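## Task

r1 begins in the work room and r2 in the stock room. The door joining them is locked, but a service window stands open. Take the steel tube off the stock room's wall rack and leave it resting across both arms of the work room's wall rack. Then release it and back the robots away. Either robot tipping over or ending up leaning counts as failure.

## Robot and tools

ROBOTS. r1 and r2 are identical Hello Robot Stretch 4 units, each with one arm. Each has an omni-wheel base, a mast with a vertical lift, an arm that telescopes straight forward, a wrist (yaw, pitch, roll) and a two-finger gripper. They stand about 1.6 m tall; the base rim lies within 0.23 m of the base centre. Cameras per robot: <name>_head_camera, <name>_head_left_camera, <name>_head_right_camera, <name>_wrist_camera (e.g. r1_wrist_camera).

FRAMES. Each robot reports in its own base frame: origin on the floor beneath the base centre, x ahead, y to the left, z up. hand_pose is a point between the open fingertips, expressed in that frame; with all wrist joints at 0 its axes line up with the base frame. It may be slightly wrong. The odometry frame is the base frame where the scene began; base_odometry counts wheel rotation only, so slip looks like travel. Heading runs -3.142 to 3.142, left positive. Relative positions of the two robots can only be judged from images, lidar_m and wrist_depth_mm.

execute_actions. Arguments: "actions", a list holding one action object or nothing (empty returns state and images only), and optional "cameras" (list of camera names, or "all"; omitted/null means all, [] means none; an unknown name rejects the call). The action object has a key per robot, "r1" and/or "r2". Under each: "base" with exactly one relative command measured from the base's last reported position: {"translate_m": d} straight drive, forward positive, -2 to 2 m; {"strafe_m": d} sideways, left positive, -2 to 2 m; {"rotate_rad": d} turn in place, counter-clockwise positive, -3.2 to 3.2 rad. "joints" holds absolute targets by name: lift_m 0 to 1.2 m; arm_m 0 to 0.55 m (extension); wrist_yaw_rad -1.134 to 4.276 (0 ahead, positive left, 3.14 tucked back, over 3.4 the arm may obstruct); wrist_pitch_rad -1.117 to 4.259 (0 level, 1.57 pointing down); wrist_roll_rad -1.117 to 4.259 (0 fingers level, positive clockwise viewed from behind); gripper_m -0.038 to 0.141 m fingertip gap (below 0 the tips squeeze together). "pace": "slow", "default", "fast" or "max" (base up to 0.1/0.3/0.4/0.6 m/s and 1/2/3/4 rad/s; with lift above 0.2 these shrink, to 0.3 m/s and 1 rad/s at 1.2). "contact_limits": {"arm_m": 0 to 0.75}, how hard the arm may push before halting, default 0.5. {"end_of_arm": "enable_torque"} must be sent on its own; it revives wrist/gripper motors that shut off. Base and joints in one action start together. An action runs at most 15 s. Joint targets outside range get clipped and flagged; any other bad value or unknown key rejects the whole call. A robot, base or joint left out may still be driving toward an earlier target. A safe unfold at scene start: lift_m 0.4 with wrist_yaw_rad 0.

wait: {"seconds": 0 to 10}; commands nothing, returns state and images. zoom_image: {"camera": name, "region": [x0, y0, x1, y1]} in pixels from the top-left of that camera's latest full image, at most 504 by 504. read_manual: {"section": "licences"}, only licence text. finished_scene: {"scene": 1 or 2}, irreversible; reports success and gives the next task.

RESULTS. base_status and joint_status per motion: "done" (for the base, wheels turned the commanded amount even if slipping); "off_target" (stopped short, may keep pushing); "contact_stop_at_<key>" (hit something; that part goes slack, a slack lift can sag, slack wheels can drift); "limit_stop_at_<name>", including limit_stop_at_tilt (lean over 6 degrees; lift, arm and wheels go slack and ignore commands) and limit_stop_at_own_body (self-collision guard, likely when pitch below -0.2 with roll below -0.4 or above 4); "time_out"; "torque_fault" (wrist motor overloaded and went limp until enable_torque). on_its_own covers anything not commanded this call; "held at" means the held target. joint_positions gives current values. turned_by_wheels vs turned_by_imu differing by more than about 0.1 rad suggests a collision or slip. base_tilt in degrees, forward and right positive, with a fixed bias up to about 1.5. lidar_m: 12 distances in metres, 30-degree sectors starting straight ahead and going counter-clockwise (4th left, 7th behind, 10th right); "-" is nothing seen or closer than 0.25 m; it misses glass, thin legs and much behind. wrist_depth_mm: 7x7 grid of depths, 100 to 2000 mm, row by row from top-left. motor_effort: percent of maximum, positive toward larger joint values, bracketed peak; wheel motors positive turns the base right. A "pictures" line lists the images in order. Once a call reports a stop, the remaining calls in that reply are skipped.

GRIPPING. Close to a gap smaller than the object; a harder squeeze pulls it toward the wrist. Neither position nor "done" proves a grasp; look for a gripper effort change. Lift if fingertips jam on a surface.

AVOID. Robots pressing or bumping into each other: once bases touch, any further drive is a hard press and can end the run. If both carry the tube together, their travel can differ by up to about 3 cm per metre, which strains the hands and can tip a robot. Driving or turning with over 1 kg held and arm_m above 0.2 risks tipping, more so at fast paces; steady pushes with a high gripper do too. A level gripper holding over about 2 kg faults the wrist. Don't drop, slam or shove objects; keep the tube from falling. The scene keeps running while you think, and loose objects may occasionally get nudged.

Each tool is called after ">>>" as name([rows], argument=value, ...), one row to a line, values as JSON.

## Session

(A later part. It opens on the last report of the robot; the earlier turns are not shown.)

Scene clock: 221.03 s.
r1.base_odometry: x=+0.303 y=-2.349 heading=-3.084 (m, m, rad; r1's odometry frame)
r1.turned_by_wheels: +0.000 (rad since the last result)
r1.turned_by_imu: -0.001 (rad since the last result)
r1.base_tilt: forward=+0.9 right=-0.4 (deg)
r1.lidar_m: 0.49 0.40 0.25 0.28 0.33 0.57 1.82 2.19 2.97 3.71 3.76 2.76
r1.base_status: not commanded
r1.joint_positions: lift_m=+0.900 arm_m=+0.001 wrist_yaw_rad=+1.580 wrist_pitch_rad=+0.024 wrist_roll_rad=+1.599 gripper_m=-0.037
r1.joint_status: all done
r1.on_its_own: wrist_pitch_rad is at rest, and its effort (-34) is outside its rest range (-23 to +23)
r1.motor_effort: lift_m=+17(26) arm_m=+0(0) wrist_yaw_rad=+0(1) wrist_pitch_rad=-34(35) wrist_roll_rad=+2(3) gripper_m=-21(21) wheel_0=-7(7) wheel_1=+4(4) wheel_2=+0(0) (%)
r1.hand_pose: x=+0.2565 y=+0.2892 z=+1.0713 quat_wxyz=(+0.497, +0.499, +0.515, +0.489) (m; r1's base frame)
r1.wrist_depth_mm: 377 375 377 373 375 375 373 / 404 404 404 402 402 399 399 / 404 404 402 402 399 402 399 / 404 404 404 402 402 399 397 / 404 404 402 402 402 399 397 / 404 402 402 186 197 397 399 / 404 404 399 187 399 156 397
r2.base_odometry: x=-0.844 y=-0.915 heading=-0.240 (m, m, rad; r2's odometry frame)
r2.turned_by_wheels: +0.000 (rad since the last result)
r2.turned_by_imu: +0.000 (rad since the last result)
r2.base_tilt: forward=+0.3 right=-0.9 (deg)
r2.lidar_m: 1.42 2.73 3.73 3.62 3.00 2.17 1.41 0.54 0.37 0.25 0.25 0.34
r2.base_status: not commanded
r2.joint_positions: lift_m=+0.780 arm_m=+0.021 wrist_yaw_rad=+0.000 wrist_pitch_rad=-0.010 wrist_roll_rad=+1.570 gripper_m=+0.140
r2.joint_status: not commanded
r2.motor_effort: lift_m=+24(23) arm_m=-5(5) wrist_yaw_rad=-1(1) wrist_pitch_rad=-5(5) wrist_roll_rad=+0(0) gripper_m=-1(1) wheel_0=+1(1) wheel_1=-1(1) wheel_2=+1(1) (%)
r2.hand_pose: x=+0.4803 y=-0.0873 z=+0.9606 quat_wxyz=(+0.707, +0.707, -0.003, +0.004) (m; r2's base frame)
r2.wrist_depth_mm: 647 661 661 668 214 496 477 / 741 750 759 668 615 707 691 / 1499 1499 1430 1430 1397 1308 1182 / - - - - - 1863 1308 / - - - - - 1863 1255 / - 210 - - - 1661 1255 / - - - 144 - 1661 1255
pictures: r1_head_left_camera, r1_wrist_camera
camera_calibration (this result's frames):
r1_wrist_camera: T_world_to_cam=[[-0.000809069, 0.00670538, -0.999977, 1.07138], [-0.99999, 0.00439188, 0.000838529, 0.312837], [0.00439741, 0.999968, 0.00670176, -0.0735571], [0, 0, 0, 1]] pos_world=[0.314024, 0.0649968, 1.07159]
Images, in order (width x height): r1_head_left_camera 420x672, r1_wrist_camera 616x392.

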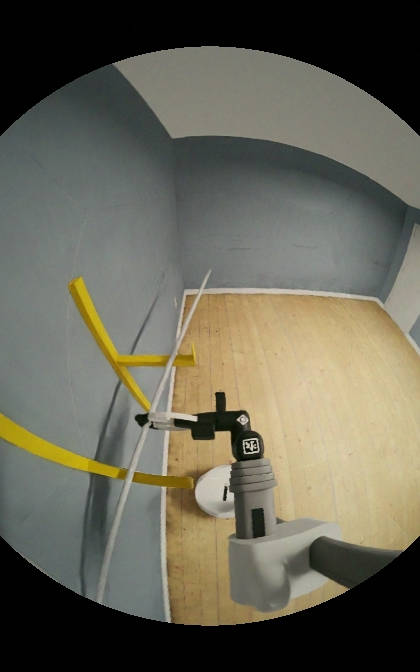

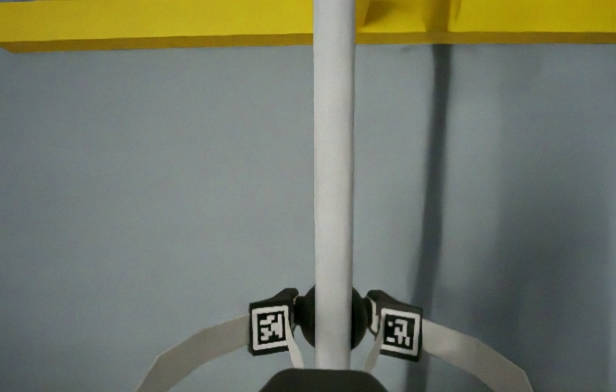

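>>> execute_actions([
  {"r1":{"joints":{"lift_m":0.888,"gripper_m":0.09}}},
], cameras=["r1_wrist_camera"])

>>> execute_actions([
  {"r1":{"base":{"strafe_m":-0.6}}},
], cameras=["r1_wrist_camera"])

Scene clock: 225.43 s.
r1.base_odometry: x=+0.303 y=-2.349 heading=-3.084 (m, m, rad; r1's odometry frame)
r1.turned_by_wheels: +0.000 (rad since the last result)
r1.turned_by_imu: -0.002 (rad since the last result)
r1.base_tilt: forward=+0.9 right=-0.3 (deg)
r1.lidar_m: 0.48 0.40 0.25 0.28 0.32 0.58 1.83 2.18 2.99 3.72 3.76 2.77
r1.base_status: not commanded
r1.joint_positions: lift_m=+0.888 arm_m=+0.001 wrist_yaw_rad=+1.580 wrist_pitch_rad=+0.014 wrist_roll_rad=+1.600 gripper_m=+0.090
r1.joint_status: all done
r1.motor_effort: lift_m=+13(18) arm_m=+0(0) wrist_yaw_rad=+1(4) wrist_pitch_rad=-5(32) wrist_roll_rad=+1(2) gripper_m=+0(24) wheel_0=-6(6) wheel_1=+4(4) wheel_2=+0(0) (%)
r1.hand_pose: x=+0.2566 y=+0.2892 z=+1.0626 quat_wxyz=(+0.494, +0.501, +0.513, +0.491) (m; r1's base frame)
r1.wrist_depth_mm: 384 379 377 373 375 370 368 / 410 407 404 402 402 397 399 / 407 407 404 399 399 397 394 / 410 407 404 402 399 397 394 / 404 407 404 397 397 397 394 / 410 407 215 399 397 394 394 / 407 404 402 162 397 394 392
r2.base_odometry: x=-0.844 y=-0.915 heading=-0.240 (m, m, rad; r2's odometry frame)
r2.turned_by_wheels: +0.000 (rad since the last result)
r2.turned_by_imu: +0.000 (rad since the last result)
r2.base_tilt: forward=+0.3 right=-0.9 (deg)
r2.lidar_m: 1.46 2.71 3.72 3.59 3.03 2.17 1.44 0.54 0.37 0.25 0.25 0.34
r2.base_status: not commanded
r2.joint_positions: lift_m=+0.780 arm_m=+0.021 wrist_yaw_rad=+0.000 wrist_pitch_rad=-0.010 wrist_roll_rad=+1.570 gripper_m=+0.140
r2.joint_status: not commanded
r2.motor_effort: lift_m=+24(24) arm_m=-5(5) wrist_yaw_rad=-1(1) wrist_pitch_rad=-6(5) wrist_roll_rad=+1(1) gripper_m=-1(2) wheel_0=+1(1) wheel_1=-1(1) wheel_2=+1(1) (%)
r2.hand_pose: x=+0.4803 y=-0.0873 z=+0.9606 quat_wxyz=(+0.707, +0.707, -0.003, +0.004) (m; r2's base frame)
r2.wrist_depth_mm: 647 654 661 668 215 500 484 / 750 759 759 668 609 707 683 / 1499 1499 1430 1397 1366 1308 1182 / - - - - - 1808 1308 / - - - - - 1808 1281 / - 210 - - - 1708 1281 / - - - 144 - 1661 1255
pictures: r1_wrist_camera
camera_calibration (this result's frames):
r1_wrist_camera: T_world_to_cam=[[-0.0012491, 0.0170209, -0.999854, 1.05964], [-0.999988, 0.0047492, 0.00133011, 0.312322], [0.00477115, 0.999844, 0.0170148, -0.0845434], [0, 0, 0, 1]] pos_world=[0.314045, 0.0650109, 1.06051]
Images, in order (width x height): r1_wrist_camera 616x392.

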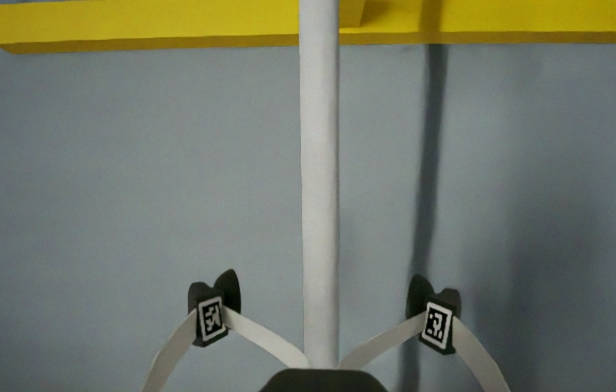

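Scene clock: 228.77 s.
r1.base_odometry: x=+0.268 y=-1.750 heading=-3.084 (m, m, rad; r1's odometry frame)
r1.turned_by_wheels: +0.000 (rad since the last result)
r1.turned_by_imu: -0.002 (rad since the last result)
r1.base_tilt: forward=+1.0 right=-0.4 (deg)
r1.lidar_m: 2.65 1.07 0.85 0.74 0.99 1.52 2.08 2.17 2.99 3.11 3.40 2.76
r1.base_status: done
r1.joint_positions: lift_m=+0.888 arm_m=+0.001 wrist_yaw_rad=+1.580 wrist_pitch_rad=+0.014 wrist_roll_rad=+1.600 gripper_m=+0.090
r1.joint_status: not commanded
r1.motor_effort: lift_m=+14(15) arm_m=+0(0) wrist_yaw_rad=+2(2) wrist_pitch_rad=-4(4) wrist_roll_rad=+1(2) gripper_m=-4(2) wheel_0=+4(9) wheel_1=-4(5) wheel_2=+0(0) (%)
r1.hand_pose: x=+0.2566 y=+0.2892 z=+1.0624 quat_wxyz=(+0.494, +0.501, +0.513, +0.491) (m; r1's base frame)
r1.wrist_depth_mm: 1025 1042 1025 1008 991 1008 976 / 1025 1025 1008 1025 991 1008 991 / 1025 1042 1008 1008 1008 1008 991 / 1008 1025 1025 1025 1008 991 991 / 1025 1025 1025 1008 1008 991 991 / 1042 1025 213 991 976 946 1008 / 1025 1008 991 163 991 991 991
r2.base_odometry: x=-0.844 y=-0.915 heading=-0.240 (m, m, rad; r2's odometry frame)
r2.turned_by_wheels: +0.000 (rad since the last result)
r2.turned_by_imu: +0.000 (rad since the last result)
r2.base_tilt: forward=+0.3 right=-0.9 (deg)
r2.lidar_m: 1.45 2.73 3.72 3.62 3.02 2.16 1.44 0.53 0.38 0.25 0.25 0.35
r2.base_status: not commanded
r2.joint_positions: lift_m=+0.780 arm_m=+0.021 wrist_yaw_rad=+0.000 wrist_pitch_rad=-0.010 wrist_roll_rad=+1.570 gripper_m=+0.140
r2.joint_status: not commanded
r2.motor_effort: lift_m=+24(24) arm_m=-6(5) wrist_yaw_rad=-1(1) wrist_pitch_rad=-5(6) wrist_roll_rad=+1(1) gripper_m=+0(1) wheel_0=+1(1) wheel_1=-1(1) wheel_2=+1(1) (%)
r2.hand_pose: x=+0.4803 y=-0.0873 z=+0.9606 quat_wxyz=(+0.707, +0.707, -0.003, +0.004) (m; r2's base frame)
r2.wrist_depth_mm: 647 654 668 661 214 496 480 / 750 759 759 668 609 699 683 / 1499 1499 1499 1430 1397 1281 1182 / - - - - - 1808 1281 / - - - - - 1863 1255 / - 210 - - - 1661 1255 / - - - 144 - 1661 1229
pictures: r1_wrist_camera
camera_calibration (this result's frames):
r1_wrist_camera: T_world_to_cam=[[-0.00126062, 0.0169626, -0.999855, 1.05955], [-0.999989, 0.00454579, 0.0013379, 0.312314], [0.00456783, 0.999846, 0.0169567, -0.0844449], [0, 0, 0, 1]] pos_world=[0.314032, 0.0650395, 1.06041]
Images, in order (width x height): r1_wrist_camera 616x392.

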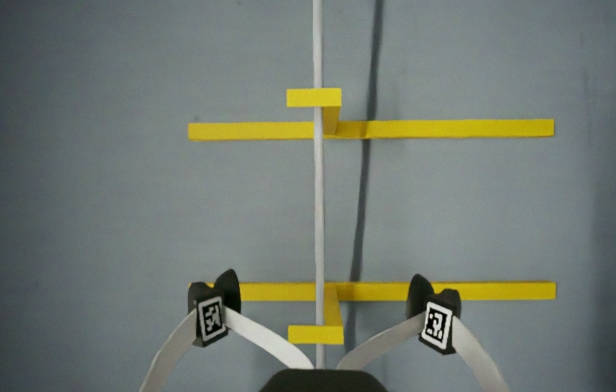

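>>> finished_scene(scene=1)

The scene is finished: the task was done.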